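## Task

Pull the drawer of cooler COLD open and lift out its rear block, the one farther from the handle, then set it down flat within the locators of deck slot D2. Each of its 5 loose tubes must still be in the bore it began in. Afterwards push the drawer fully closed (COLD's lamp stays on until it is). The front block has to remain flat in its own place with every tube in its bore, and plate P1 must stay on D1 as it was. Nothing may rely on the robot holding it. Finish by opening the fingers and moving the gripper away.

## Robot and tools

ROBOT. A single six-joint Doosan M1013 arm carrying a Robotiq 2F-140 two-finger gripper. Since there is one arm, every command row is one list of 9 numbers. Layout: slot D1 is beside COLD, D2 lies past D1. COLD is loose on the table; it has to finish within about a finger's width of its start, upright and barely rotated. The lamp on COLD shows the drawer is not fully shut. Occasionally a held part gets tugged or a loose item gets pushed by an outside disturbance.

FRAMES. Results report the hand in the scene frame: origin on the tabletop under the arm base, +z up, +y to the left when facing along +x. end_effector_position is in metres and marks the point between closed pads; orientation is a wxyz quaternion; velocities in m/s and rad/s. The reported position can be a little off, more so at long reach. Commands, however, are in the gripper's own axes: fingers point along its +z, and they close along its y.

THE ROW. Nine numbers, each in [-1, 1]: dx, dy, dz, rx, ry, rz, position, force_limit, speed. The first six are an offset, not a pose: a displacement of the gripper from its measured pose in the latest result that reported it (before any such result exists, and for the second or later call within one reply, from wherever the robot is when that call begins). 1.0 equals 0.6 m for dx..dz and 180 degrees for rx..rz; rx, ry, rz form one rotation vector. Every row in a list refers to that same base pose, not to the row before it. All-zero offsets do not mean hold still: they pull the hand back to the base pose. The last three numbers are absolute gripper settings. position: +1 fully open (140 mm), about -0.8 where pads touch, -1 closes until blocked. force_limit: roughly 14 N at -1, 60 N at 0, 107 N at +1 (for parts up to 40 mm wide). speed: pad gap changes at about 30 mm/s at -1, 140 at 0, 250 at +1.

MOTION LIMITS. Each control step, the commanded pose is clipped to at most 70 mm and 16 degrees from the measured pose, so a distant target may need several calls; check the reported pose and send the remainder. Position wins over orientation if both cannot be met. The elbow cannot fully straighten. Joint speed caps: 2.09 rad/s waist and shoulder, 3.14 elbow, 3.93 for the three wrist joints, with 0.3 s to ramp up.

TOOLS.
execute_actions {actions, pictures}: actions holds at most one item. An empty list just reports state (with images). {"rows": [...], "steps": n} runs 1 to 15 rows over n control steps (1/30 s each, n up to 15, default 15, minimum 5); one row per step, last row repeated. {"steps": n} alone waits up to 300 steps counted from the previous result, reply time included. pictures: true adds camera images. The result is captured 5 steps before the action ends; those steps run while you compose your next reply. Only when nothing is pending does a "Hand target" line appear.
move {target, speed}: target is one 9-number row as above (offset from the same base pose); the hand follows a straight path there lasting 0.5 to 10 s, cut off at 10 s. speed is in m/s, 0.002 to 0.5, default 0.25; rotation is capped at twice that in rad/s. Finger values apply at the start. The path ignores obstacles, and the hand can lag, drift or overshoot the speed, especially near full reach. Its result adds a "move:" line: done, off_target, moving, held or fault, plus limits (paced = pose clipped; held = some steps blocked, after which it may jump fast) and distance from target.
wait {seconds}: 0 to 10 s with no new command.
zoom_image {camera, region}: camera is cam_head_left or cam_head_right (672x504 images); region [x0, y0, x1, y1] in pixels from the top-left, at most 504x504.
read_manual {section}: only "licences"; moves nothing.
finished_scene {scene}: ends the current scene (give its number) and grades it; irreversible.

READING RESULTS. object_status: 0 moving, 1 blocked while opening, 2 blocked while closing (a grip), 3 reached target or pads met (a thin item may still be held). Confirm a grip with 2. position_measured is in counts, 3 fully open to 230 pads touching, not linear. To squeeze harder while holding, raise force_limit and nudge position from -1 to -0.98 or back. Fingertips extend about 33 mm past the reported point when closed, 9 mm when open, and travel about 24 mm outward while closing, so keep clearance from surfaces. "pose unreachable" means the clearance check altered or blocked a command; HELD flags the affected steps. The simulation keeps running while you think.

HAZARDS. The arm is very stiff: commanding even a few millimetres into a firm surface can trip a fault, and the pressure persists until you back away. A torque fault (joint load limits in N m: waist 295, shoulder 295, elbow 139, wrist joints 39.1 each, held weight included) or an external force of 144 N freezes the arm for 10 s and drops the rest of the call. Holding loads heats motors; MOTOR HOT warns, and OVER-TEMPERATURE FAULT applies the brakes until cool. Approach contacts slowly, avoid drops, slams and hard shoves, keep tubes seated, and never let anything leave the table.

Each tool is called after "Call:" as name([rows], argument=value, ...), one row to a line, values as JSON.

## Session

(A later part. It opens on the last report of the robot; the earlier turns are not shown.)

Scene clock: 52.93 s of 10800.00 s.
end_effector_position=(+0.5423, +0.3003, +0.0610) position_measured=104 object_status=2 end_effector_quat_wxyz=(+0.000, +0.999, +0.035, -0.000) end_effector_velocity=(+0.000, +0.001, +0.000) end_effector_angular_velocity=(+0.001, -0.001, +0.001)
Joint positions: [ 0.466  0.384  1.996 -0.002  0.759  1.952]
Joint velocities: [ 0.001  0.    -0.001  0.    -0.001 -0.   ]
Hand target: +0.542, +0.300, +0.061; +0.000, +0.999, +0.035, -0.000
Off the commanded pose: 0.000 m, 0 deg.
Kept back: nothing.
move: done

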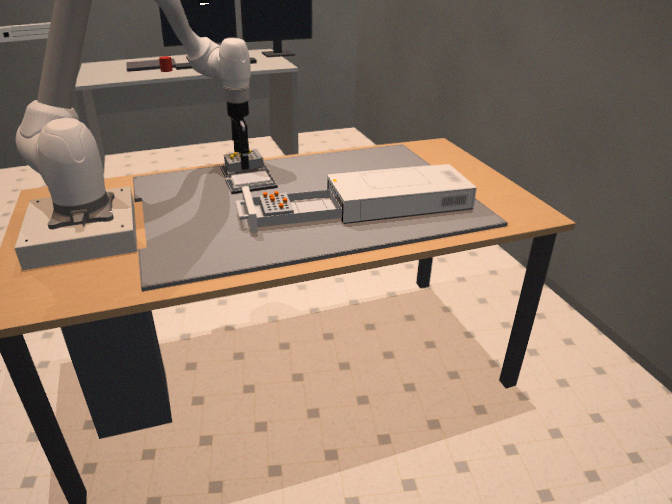

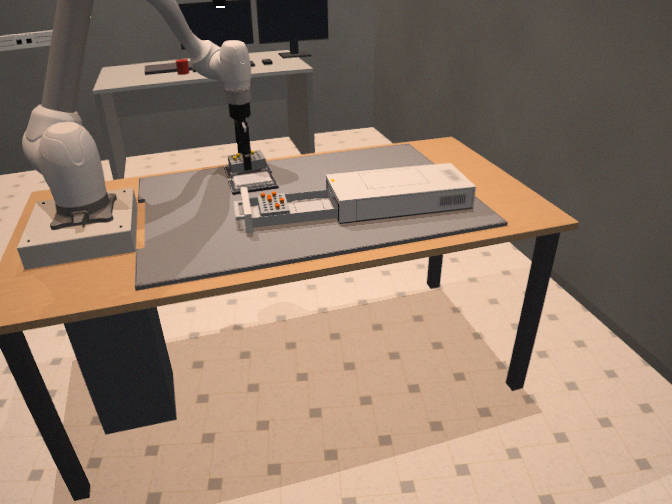

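Call:
move(target=[0,0,-0.002,0,0,0,-1,0.5,-1], speed=0.004)

Call:
move(target=[-0.003,-0.002,0,0,0,-0.006,-1,0.5,-1], speed=0.01)

Call:
move(target=[0,0,0,0,0,0,0.3,0,-1])

Call:
zoom_image(camera="cam_head_left", region=[215, 145, 275, 185])

Call:
zoom_image(camera="cam_head_right", region=[215, 145, 275, 185])

Scene clock: 53.87 s of 10800.00 s.
end_effector_position=(+0.5423, +0.3003, +0.0622) position_measured=104 object_status=2 end_effector_quat_wxyz=(+0.000, +0.999, +0.035, -0.000) end_effector_velocity=(+0.002, -0.001, +0.001) end_effector_angular_velocity=(+0.001, -0.002, -0.003)
Joint positions: [ 0.466  0.383  1.995 -0.002  0.761  1.952]
Joint velocities: [-0.003 -0.001 -0.001  0.    -0.    -0.   ]
Hand target: +0.542, +0.300, +0.062; +0.000, +0.999, +0.035, -0.000
Off the commanded pose: 0.000 m, 0 deg.
Kept back: nothing.
move: done

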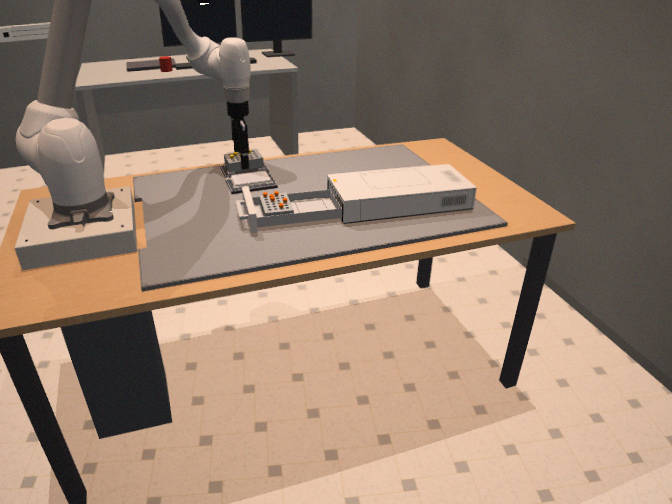

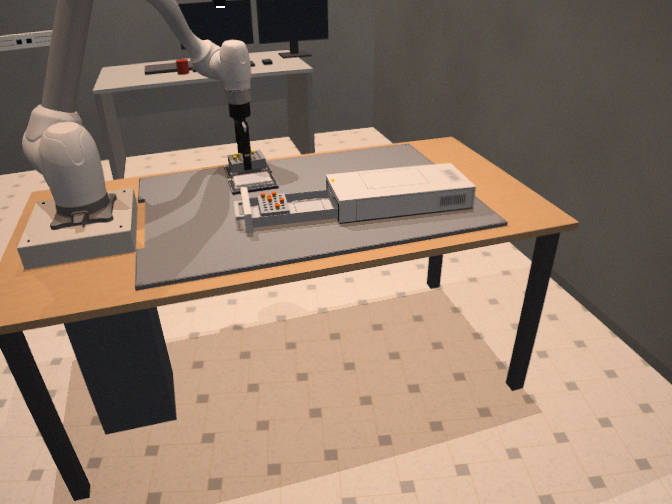

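Scene clock: 55.03 s of 10800.00 s.
end_effector_position=(+0.5404, +0.3013, +0.0622) position_measured=104 object_status=2 end_effector_quat_wxyz=(+0.000, +0.999, +0.045, -0.000) end_effector_velocity=(+0.000, +0.000, -0.000) end_effector_angular_velocity=(-0.001, -0.001, +0.003)
Joint positions: [ 0.469  0.382  1.997 -0.002  0.761  1.936]
Joint velocities: [ 0.001  0.     0.    -0.001 -0.001 -0.001]
Hand target: +0.540, +0.301, +0.062; +0.000, +0.999, +0.045, -0.000
Off the commanded pose: 0.000 m, 0 deg.
Kept back: nothing.
move: done

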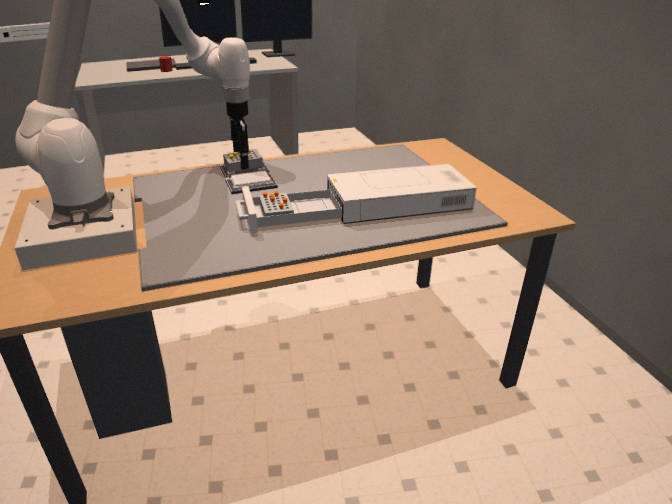

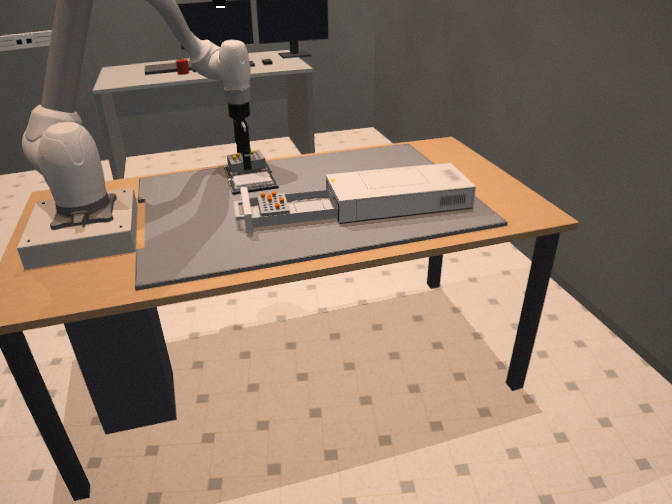

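Scene clock: 55.53 s of 10800.00 s.
end_effector_position=(+0.5404, +0.3013, +0.0622) position_measured=91 object_status=0 end_effector_quat_wxyz=(+0.000, +0.999, +0.045, -0.000) end_effector_velocity=(-0.000, -0.001, -0.000) end_effector_angular_velocity=(-0.000, +0.001, -0.002)
Joint positions: [ 0.469  0.382  1.997 -0.002  0.761  1.936]
Joint velocities: [-0.001  0.     0.001  0.     0.     0.   ]
Hand target: +0.540, +0.301, +0.062; +0.000, +0.999, +0.045, -0.000
Off the commanded pose: 0.000 m, 0 deg.
Kept back: nothing.
move: done

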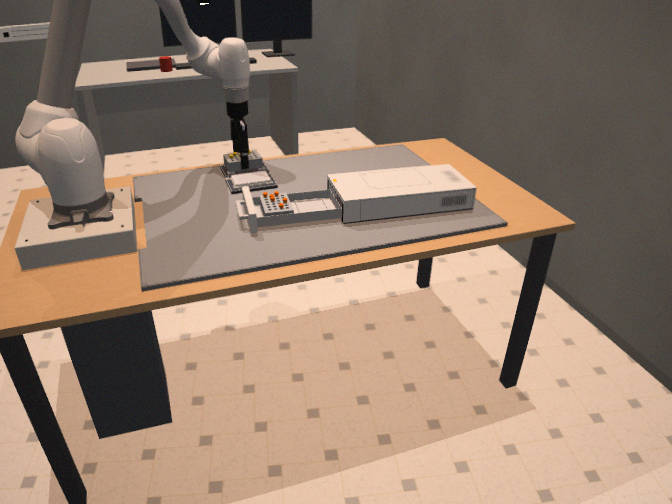

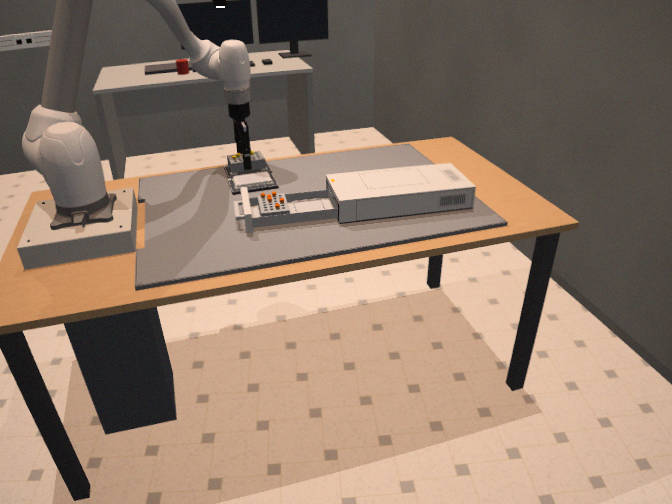

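Region (215, 145, 275, 185) of cam_head_left's 672x504 image, scaled by 8.400, with more detail than that image has.

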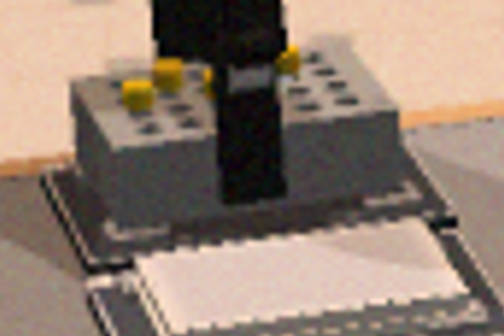

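Region (215, 145, 275, 185) of cam_head_right's 672x504 image, scaled by 8.400, with more detail than that image has.

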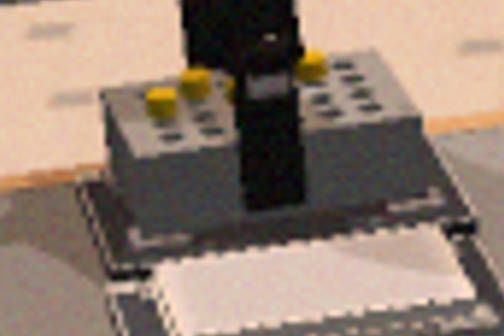

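Call:
move(target=[0,0,0,0,0,0,-1,-0.5,-1])

Call:
move(target=[0.002,0,-0.001,0,0,0,-1,-0.5,-1], speed=0.004)

Call:
move(target=[0,0,0,0,0,0,0.3,0,-1])

Call:
wait(seconds=0.3)

Call:
zoom_image(camera="cam_head_left", region=[215, 145, 275, 185])

Call:
zoom_image(camera="cam_head_right", region=[215, 145, 275, 185])

Scene clock: 56.50 s of 10800.00 s.
end_effector_position=(+0.5404, +0.3014, +0.0623) position_measured=100 object_status=2 end_effector_quat_wxyz=(+0.000, +0.999, +0.045, -0.000) end_effector_velocity=(-0.000, +0.001, +0.000) end_effector_angular_velocity=(-0.000, -0.000, +0.003)
Joint positions: [ 0.469  0.381  1.997 -0.002  0.761  1.936]
Joint velocities: [ 0.002  0.    -0.    -0.     0.    -0.001]
Hand target: +0.540, +0.301, +0.062; +0.000, +0.999, +0.045, -0.000
Off the commanded pose: 0.000 m, 0 deg.
Kept back: nothing.
move: done

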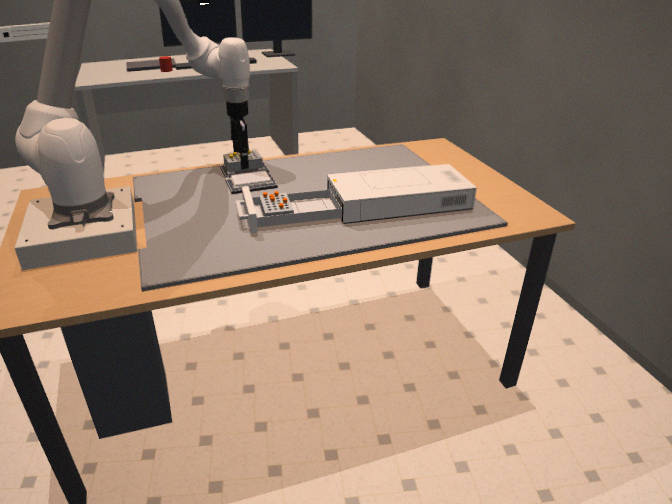

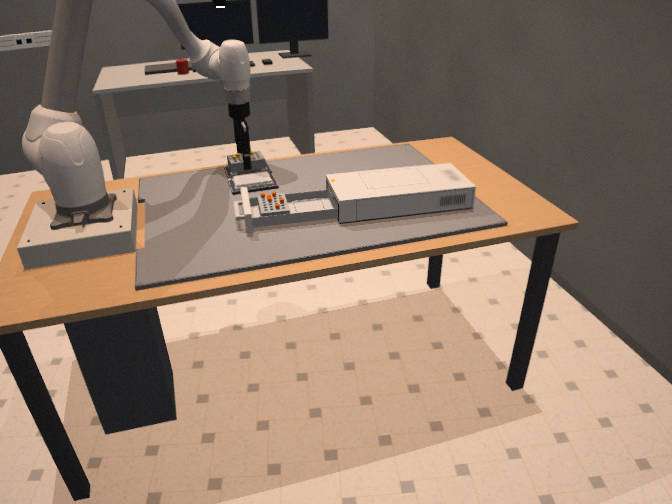

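Scene clock: 57.20 s of 10800.00 s.
end_effector_position=(+0.5415, +0.3014, +0.0628) position_measured=100 object_status=2 end_effector_quat_wxyz=(+0.000, +0.999, +0.045, -0.000) end_effector_velocity=(+0.001, +0.000, +0.000) end_effector_angular_velocity=(+0.000, -0.002, -0.000)
Joint positions: [ 0.469  0.382  1.995 -0.002  0.763  1.935]
Joint velocities: [ 0.     0.    -0.001 -0.001 -0.001  0.001]
Hand target: +0.542, +0.301, +0.063; +0.000, +0.999, +0.045, -0.000
Off the commanded pose: 0.000 m, 0 deg.
Kept back: nothing.
move: done

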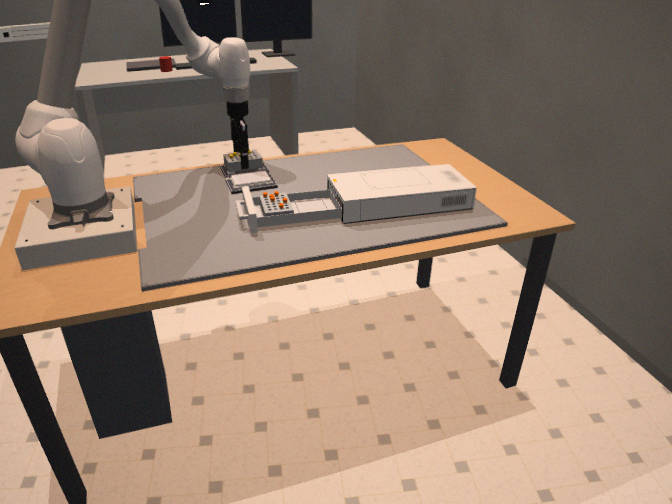

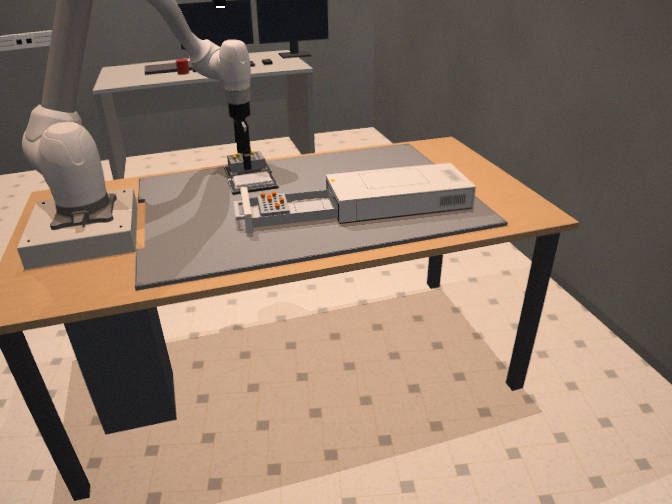

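Scene clock: 57.70 s of 10800.00 s.
end_effector_position=(+0.5416, +0.3014, +0.0628) position_measured=91 object_status=3 end_effector_quat_wxyz=(+0.000, +0.999, +0.045, -0.000) end_effector_velocity=(+0.001, +0.000, +0.000) end_effector_angular_velocity=(+0.001, -0.001, -0.002)
Joint positions: [ 0.468  0.382  1.995 -0.002  0.763  1.935]
Joint velocities: [-0.001  0.    -0.001  0.    -0.     0.001]
Hand target: +0.542, +0.301, +0.063; +0.000, +0.999, +0.045, -0.000
Off the commanded pose: 0.000 m, 0 deg.
Kept back: nothing.
move: done

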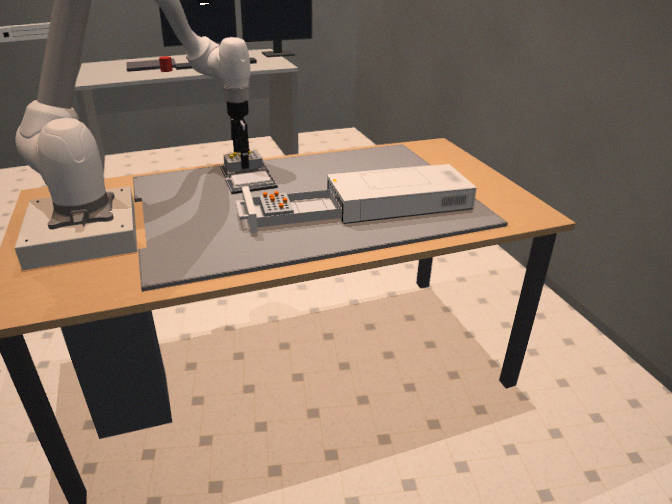

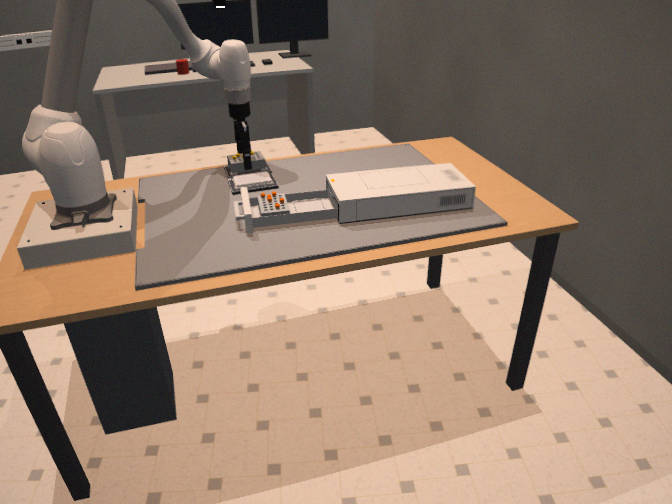

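Scene clock: 58.00 s of 10800.00 s.
end_effector_position=(+0.5415, +0.3014, +0.0628) position_measured=91 object_status=3 end_effector_quat_wxyz=(+0.000, +0.999, +0.045, -0.000) end_effector_velocity=(+0.000, -0.001, -0.000) end_effector_angular_velocity=(+0.001, +0.001, -0.003)
Joint positions: [ 0.469  0.382  1.995 -0.002  0.763  1.935]
Joint velocities: [-0.003  0.     0.     0.001 -0.    -0.001]
Hand target: +0.542, +0.301, +0.063; +0.000, +0.999, +0.045, -0.000
Off the commanded pose: 0.000 m, 0 deg.
Kept back: nothing.
Steps of this call (steps 1 to 9: nothing new was sent). Readings (end_effector_position | what the end effector reports):
1: (+0.5416, +0.3014, +0.0628) | position_measured=91 object_status=3
2: (+0.5416, +0.3014, +0.0628) | position_measured=91 object_status=3
4: (+0.5415, +0.3014, +0.0628) | position_measured=91 object_status=3
8: (+0.5415, +0.3014, +0.0628) | position_measured=91 object_status=3
9: the state above

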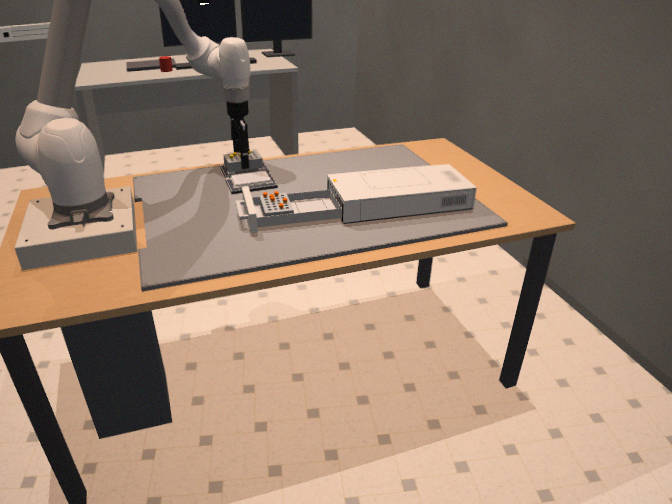

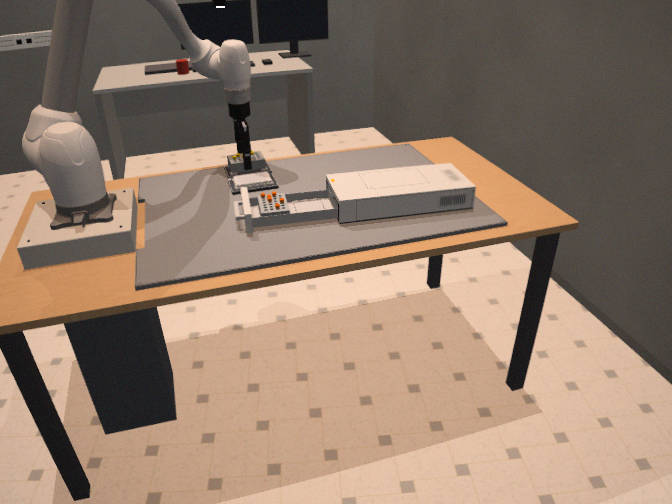

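Region (215, 145, 275, 185) of cam_head_left's 672x504 image, scaled by 8.400, with more detail than that image has.

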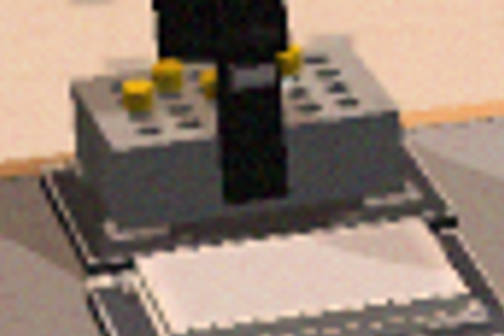

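Region (215, 145, 275, 185) of cam_head_right's 672x504 image, scaled by 8.400, with more detail than that image has.

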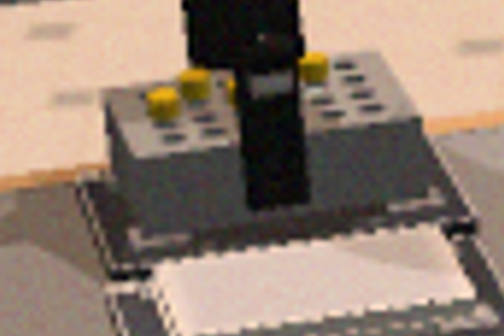

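Call:
move(target=[0,0,0,0,0,0,-1,0.3,-1])

Call:
move(target=[0.0025,0.003,-0.001,0,0,0.008,-1,0.3,-1], speed=0.01)

Call:
move(target=[0,0,0,0,0,0,0.35,0,-1])

Call:
zoom_image(camera="cam_head_left", region=[215, 145, 275, 185])

Call:
zoom_image(camera="cam_head_right", region=[215, 145, 275, 185])

Scene clock: 59.07 s of 10800.00 s.
end_effector_position=(+0.5416, +0.3015, +0.0629) position_measured=101 object_status=2 end_effector_quat_wxyz=(+0.000, +0.999, +0.045, -0.000) end_effector_velocity=(+0.001, -0.001, -0.000) end_effector_angular_velocity=(-0.002, -0.000, +0.001)
Joint positions: [ 0.469  0.382  1.995 -0.002  0.763  1.935]
Joint velocities: [-0.001  0.001  0.    -0.002 -0.    -0.001]
Hand target: +0.542, +0.301, +0.063; +0.000, +0.999, +0.045, -0.000
Off the commanded pose: 0.000 m, 0 deg.
Kept back: nothing.
move: done

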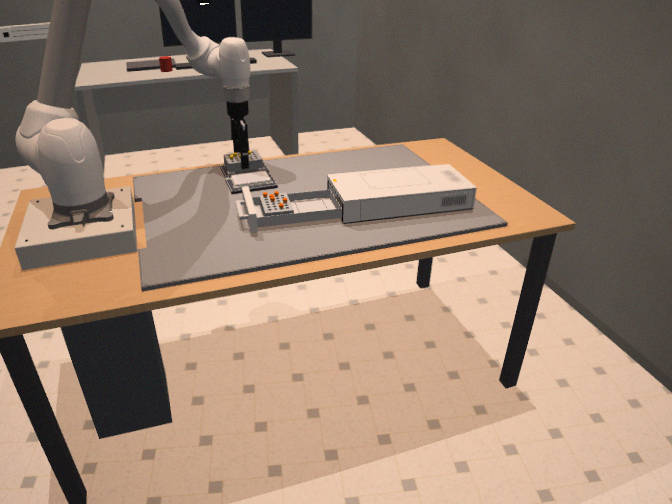

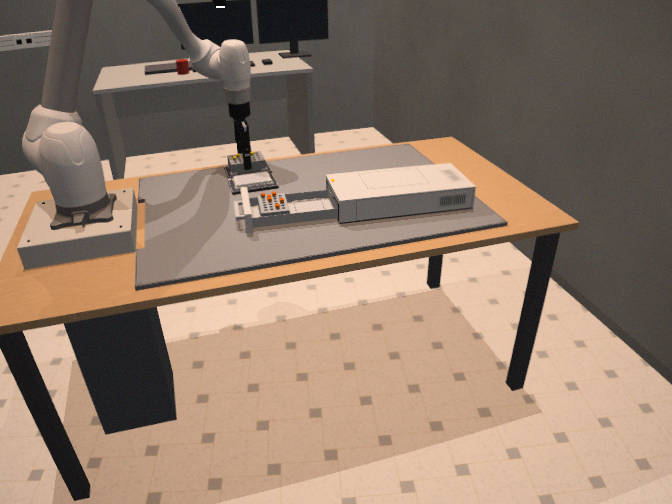

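Scene clock: 60.53 s of 10800.00 s.
end_effector_position=(+0.5432, +0.2998, +0.0635) position_measured=102 object_status=2 end_effector_quat_wxyz=(+0.000, +0.999, +0.032, -0.000) end_effector_velocity=(+0.000, +0.000, +0.000) end_effector_angular_velocity=(-0.001, -0.001, +0.001)
Joint positions: [ 0.465  0.382  1.993 -0.002  0.764  1.957]
Joint velocities: [ 0.001 -0.    -0.    -0.002 -0.     0.001]
Hand target: +0.543, +0.300, +0.064; +0.000, +0.999, +0.032, -0.000
Off the commanded pose: 0.000 m, 0 deg.
Kept back: nothing.
move: done

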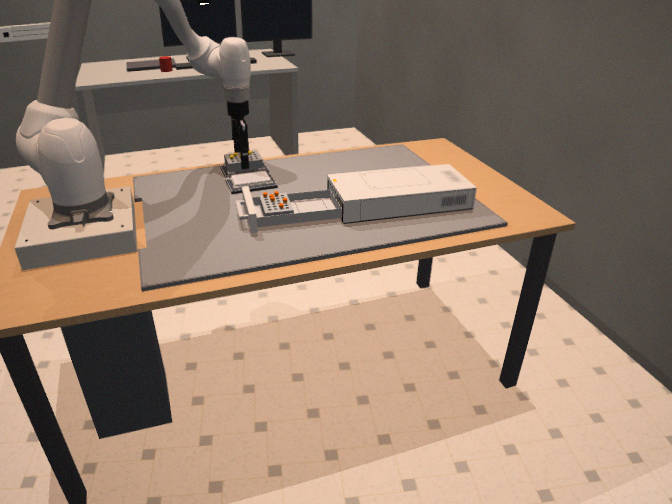

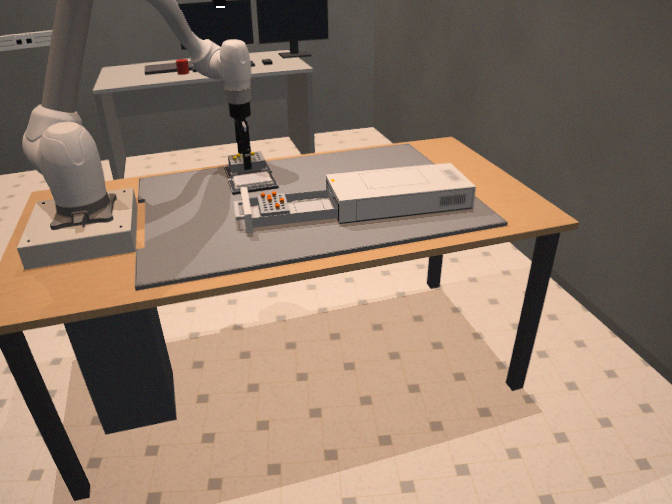

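Scene clock: 61.10 s of 10800.00 s.
end_effector_position=(+0.5432, +0.2997, +0.0634) position_measured=85 object_status=0 end_effector_quat_wxyz=(+0.000, +0.999, +0.032, -0.000) end_effector_velocity=(-0.001, -0.000, -0.000) end_effector_angular_velocity=(-0.001, +0.001, -0.000)
Joint positions: [ 0.465  0.382  1.993 -0.002  0.764  1.957]
Joint velocities: [ 0.    -0.     0.001 -0.    -0.     0.001]
Hand target: +0.543, +0.300, +0.063; +0.000, +0.999, +0.032, -0.000
Off the commanded pose: 0.000 m, 0 deg.
Kept back: nothing.
move: done

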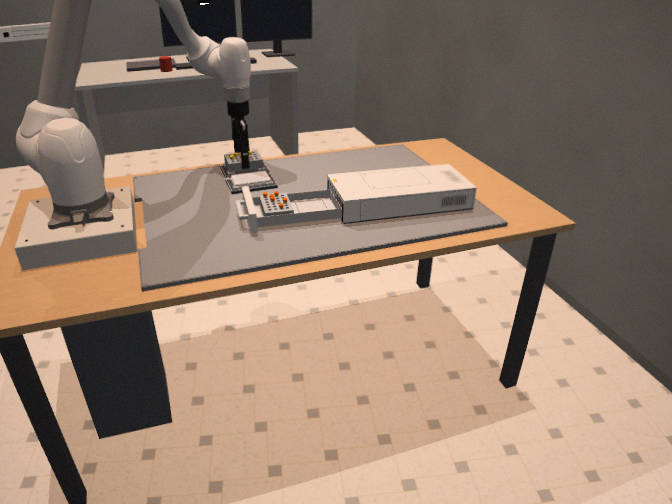

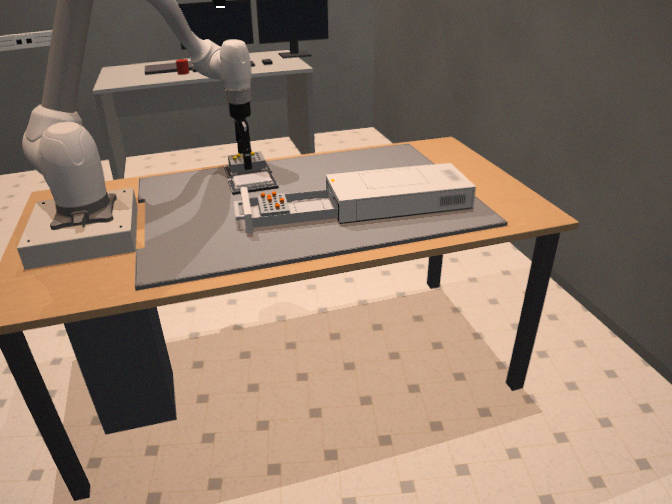

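Region (215, 145, 275, 185) of cam_head_left's 672x504 image, scaled by 8.400, with more detail than that image has.

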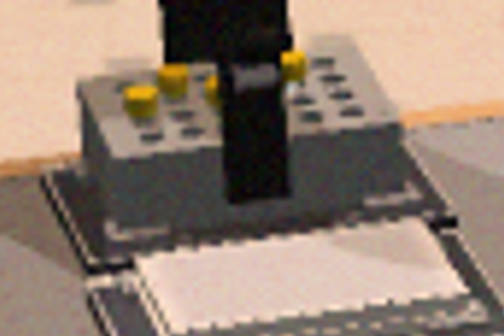

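Region (215, 145, 275, 185) of cam_head_right's 672x504 image, scaled by 8.400, with more detail than that image has.

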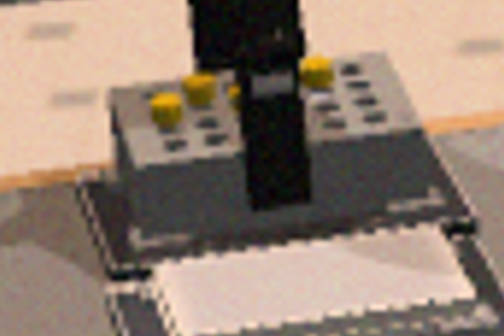

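Front is in; rear still on its locators. Nudge forward with the rear finger at low force.

Call:
move(target=[0,0.005,0,0,0,0,0.35,-1,-1], speed=0.01)

Call:
move(target=[0,0,0,0,0,0,-1,-1,-1])

Call:
move(target=[0,0,0,0,0,0,0.35,0,-1])

Call:
zoom_image(camera="cam_head_left", region=[215, 145, 275, 185])

Call:
zoom_image(camera="cam_head_right", region=[215, 145, 275, 185])

Scene clock: 62.03 s of 10800.00 s.
end_effector_position=(+0.5434, +0.2968, +0.0634) position_measured=85 object_status=3 end_effector_quat_wxyz=(+0.000, +0.999, +0.032, -0.000) end_effector_velocity=(-0.000, -0.001, -0.000) end_effector_angular_velocity=(-0.001, +0.001, -0.000)
Joint positions: [ 0.46   0.381  1.996 -0.002  0.763  1.952]
Joint velocities: [-0.001 -0.     0.001 -0.001  0.    -0.   ]
Hand target: +0.543, +0.297, +0.063; +0.000, +0.999, +0.032, -0.000
Off the commanded pose: 0.000 m, 0 deg.
Kept back: nothing.
move: done

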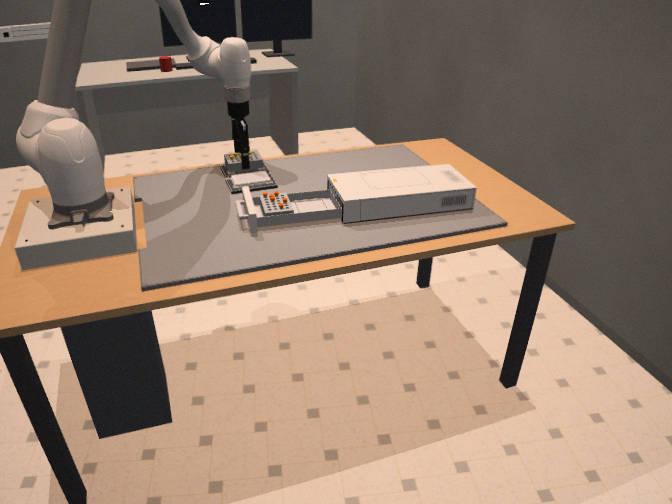

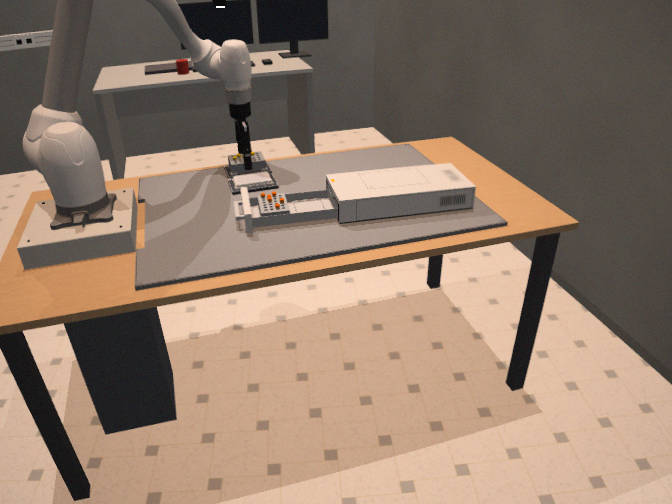

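Scene clock: 62.53 s of 10800.00 s.
end_effector_position=(+0.5434, +0.2967, +0.0634) position_measured=96 object_status=2 end_effector_quat_wxyz=(+0.000, +0.999, +0.032, -0.000) end_effector_velocity=(-0.001, +0.000, -0.000) end_effector_angular_velocity=(-0.001, +0.000, +0.002)
Joint positions: [ 0.46   0.381  1.996 -0.002  0.763  1.952]
Joint velocities: [ 0.001 -0.     0.001 -0.001  0.     0.   ]
Hand target: +0.543, +0.297, +0.063; +0.000, +0.999, +0.032, -0.000
Off the commanded pose: 0.000 m, 0 deg.
Kept back: nothing.
move: done

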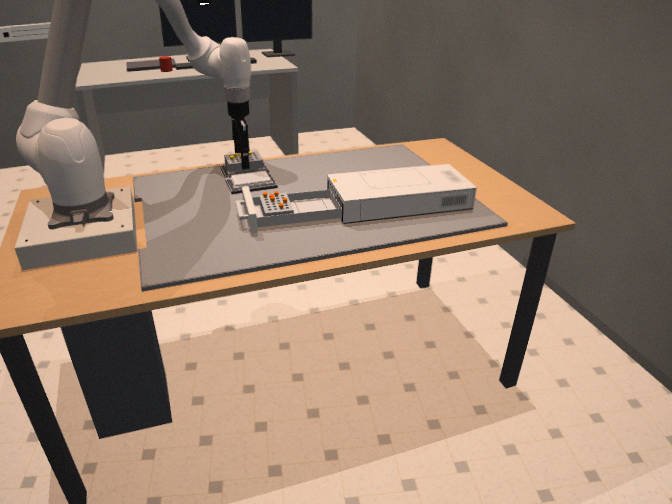

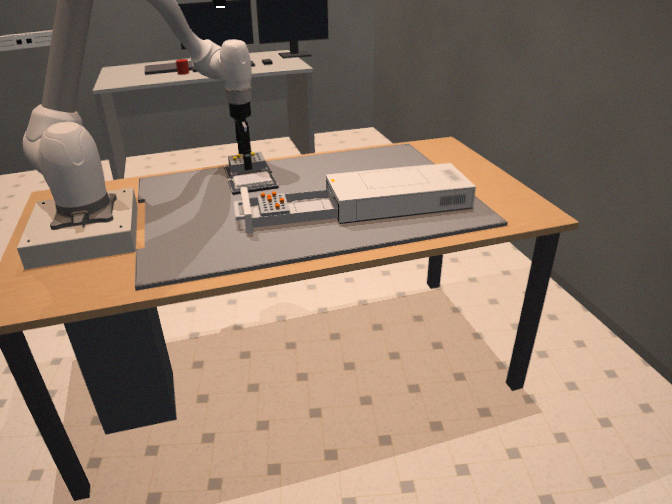

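Scene clock: 63.03 s of 10800.00 s.
end_effector_position=(+0.5434, +0.2967, +0.0634) position_measured=85 object_status=3 end_effector_quat_wxyz=(+0.000, +0.999, +0.032, -0.000) end_effector_velocity=(-0.001, +0.000, -0.000) end_effector_angular_velocity=(+0.000, +0.001, +0.001)
Joint positions: [ 0.46   0.381  1.996 -0.002  0.763  1.952]
Joint velocities: [ 0.001 -0.     0.     0.001  0.    -0.   ]
Hand target: +0.543, +0.297, +0.063; +0.000, +0.999, +0.032, -0.000
Off the commanded pose: 0.000 m, 0 deg.
Kept back: nothing.
move: done

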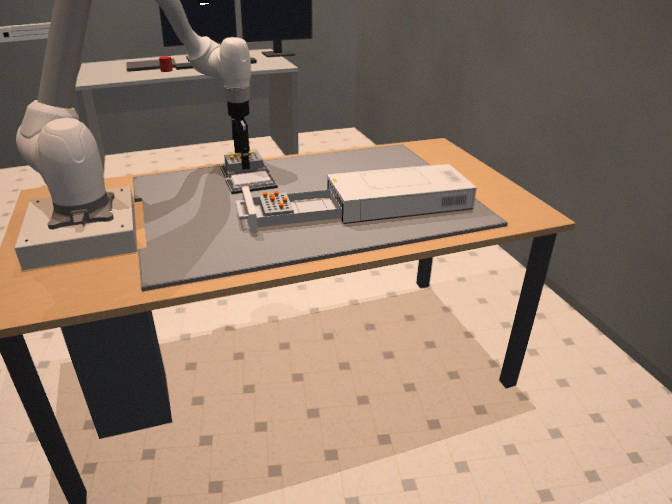

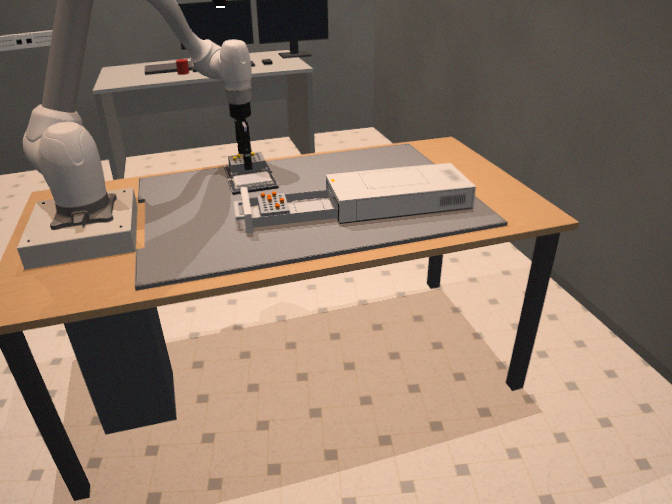

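Region (215, 145, 275, 185) of cam_head_left's 672x504 image, scaled by 8.400, with more detail than that image has.

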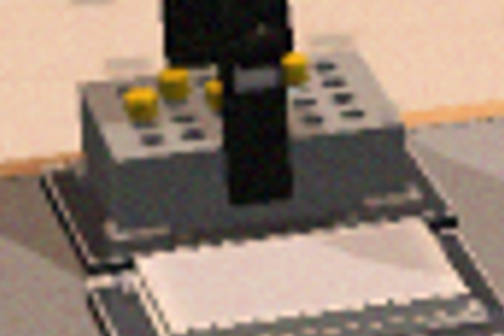

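Region (215, 145, 275, 185) of cam_head_right's 672x504 image, scaled by 8.400, with more detail than that image has.

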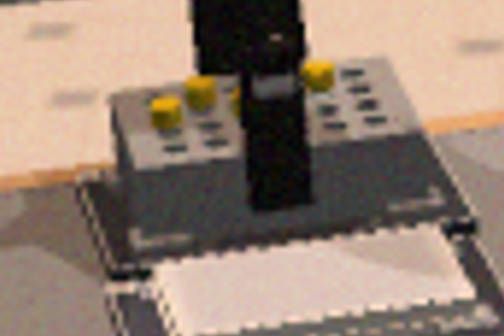

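Partly (or still falling). Repeat.

Call:
move(target=[0,0.003,0,0,0,0,-1,-0.7,-1], speed=0.01)

Call:
move(target=[0,-0.003,0,0,0,0,0.4,0,-1])

Call:
move(target=[0,0,-0.1,0,0,0,0.4,0,-1], speed=0.1)

Call:
zoom_image(camera="cam_head_left", region=[215, 145, 275, 185])

Call:
zoom_image(camera="cam_head_right", region=[215, 145, 275, 185])

Scene clock: 63.97 s of 10800.00 s.
end_effector_position=(+0.5435, +0.2949, +0.0634) position_measured=98 object_status=2 end_effector_quat_wxyz=(+0.000, +0.999, +0.032, -0.000) end_effector_velocity=(+0.000, -0.001, -0.000) end_effector_angular_velocity=(-0.000, -0.000, -0.001)
Joint positions: [ 0.458  0.38   1.997 -0.002  0.763  1.95 ]
Joint velocities: [-0.001  0.     0.    -0.    -0.001  0.   ]
Hand target: +0.543, +0.295, +0.063; +0.000, +0.999, +0.032, -0.000
Off the commanded pose: 0.000 m, 0 deg.
Kept back: nothing.
move: done

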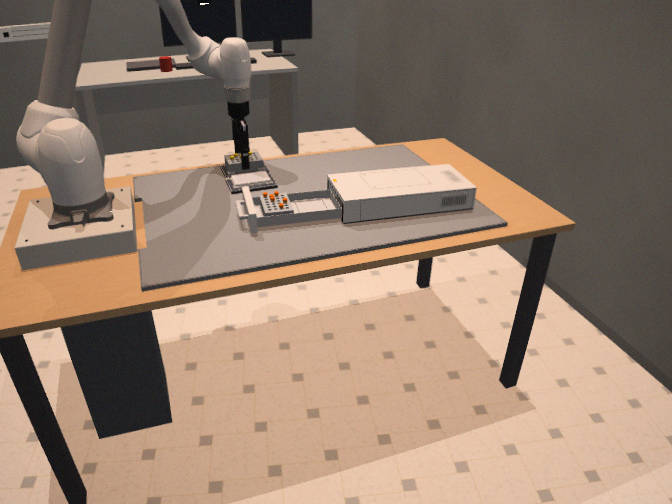

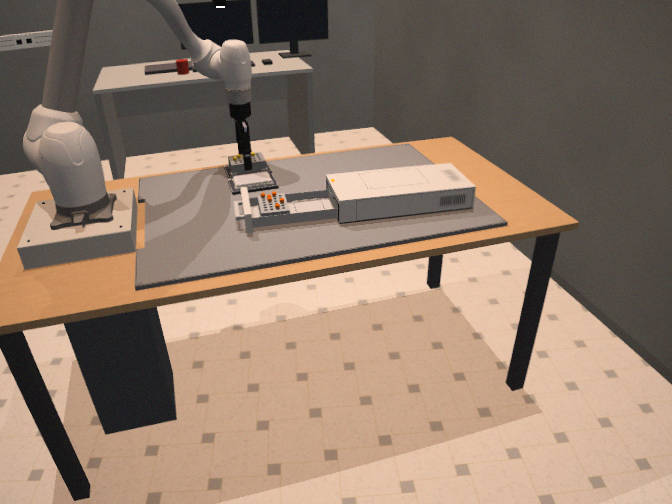

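Scene clock: 64.67 s of 10800.00 s.
end_effector_position=(+0.5434, +0.2967, +0.0634) position_measured=78 object_status=3 end_effector_quat_wxyz=(+0.000, +0.999, +0.032, -0.000) end_effector_velocity=(+0.000, -0.001, -0.000) end_effector_angular_velocity=(-0.000, -0.000, -0.001)
Joint positions: [ 0.46   0.38   1.996 -0.002  0.763  1.952]
Joint velocities: [-0.001  0.    -0.    -0.    -0.     0.   ]
Hand target: +0.543, +0.297, +0.063; +0.000, +0.999, +0.032, -0.000
Off the commanded pose: 0.000 m, 0 deg.
Kept back: nothing.
move: done

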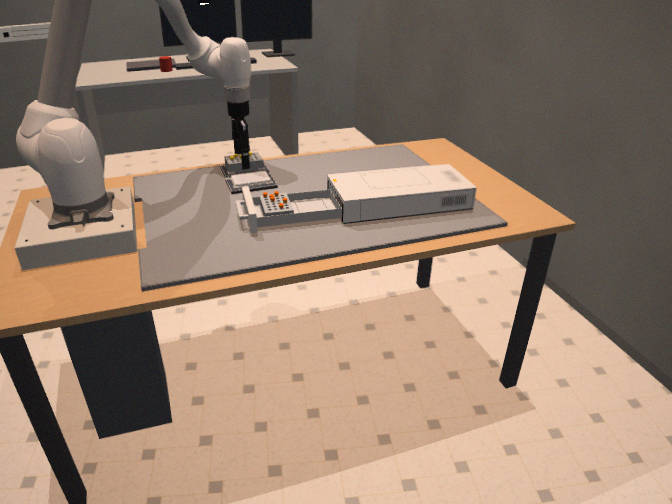

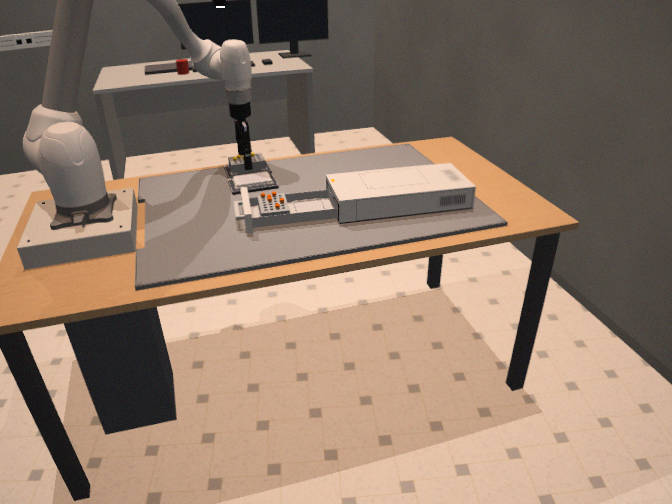

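Scene clock: 65.60 s of 10800.00 s.
end_effector_position=(+0.5434, +0.2967, +0.1234) position_measured=78 object_status=3 end_effector_quat_wxyz=(+0.000, +0.999, +0.032, -0.000) end_effector_velocity=(+0.000, -0.001, +0.001) end_effector_angular_velocity=(-0.000, +0.000, -0.001)
Joint positions: [ 0.46   0.308  1.958 -0.002  0.873  1.952]
Joint velocities: [-0.001 -0.001 -0.    -0.     0.001  0.   ]
Hand target: +0.543, +0.297, +0.123; +0.000, +0.999, +0.032, -0.000
Off the commanded pose: 0.000 m, 0 deg.
Kept back: nothing.
move: done

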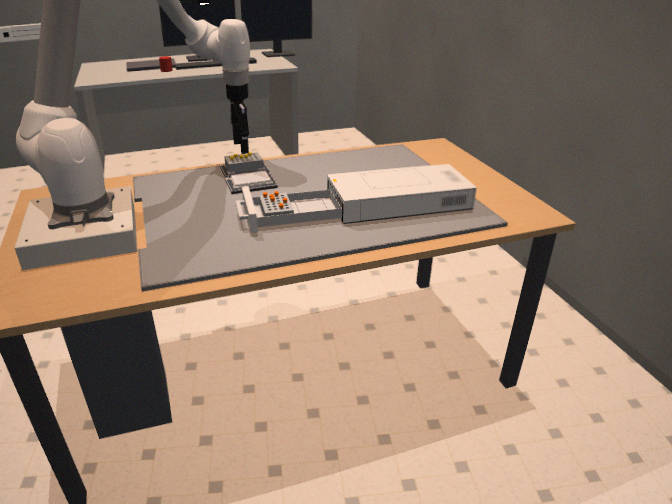

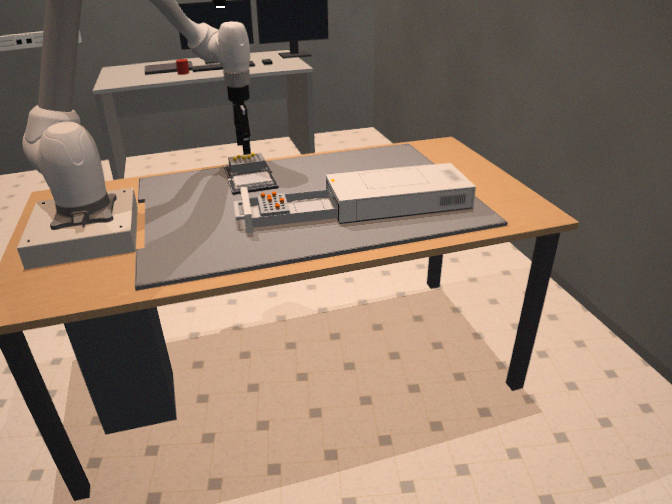

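Region (215, 145, 275, 185) of cam_head_left's 672x504 image, scaled by 8.400, with more detail than that image has.

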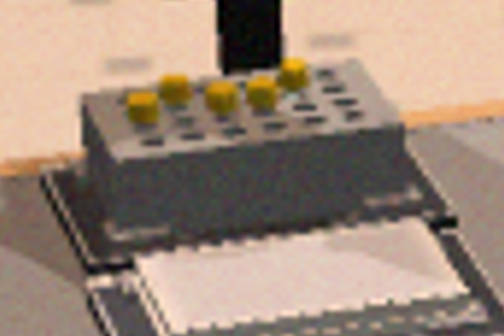

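Region (215, 145, 275, 185) of cam_head_right's 672x504 image, scaled by 8.400, with more detail than that image has.

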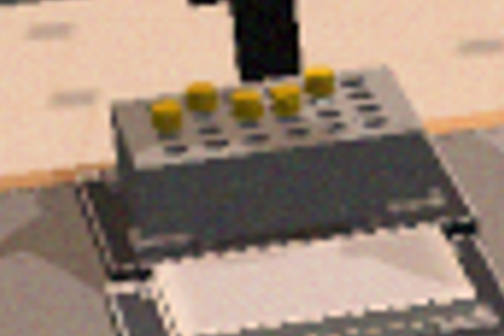

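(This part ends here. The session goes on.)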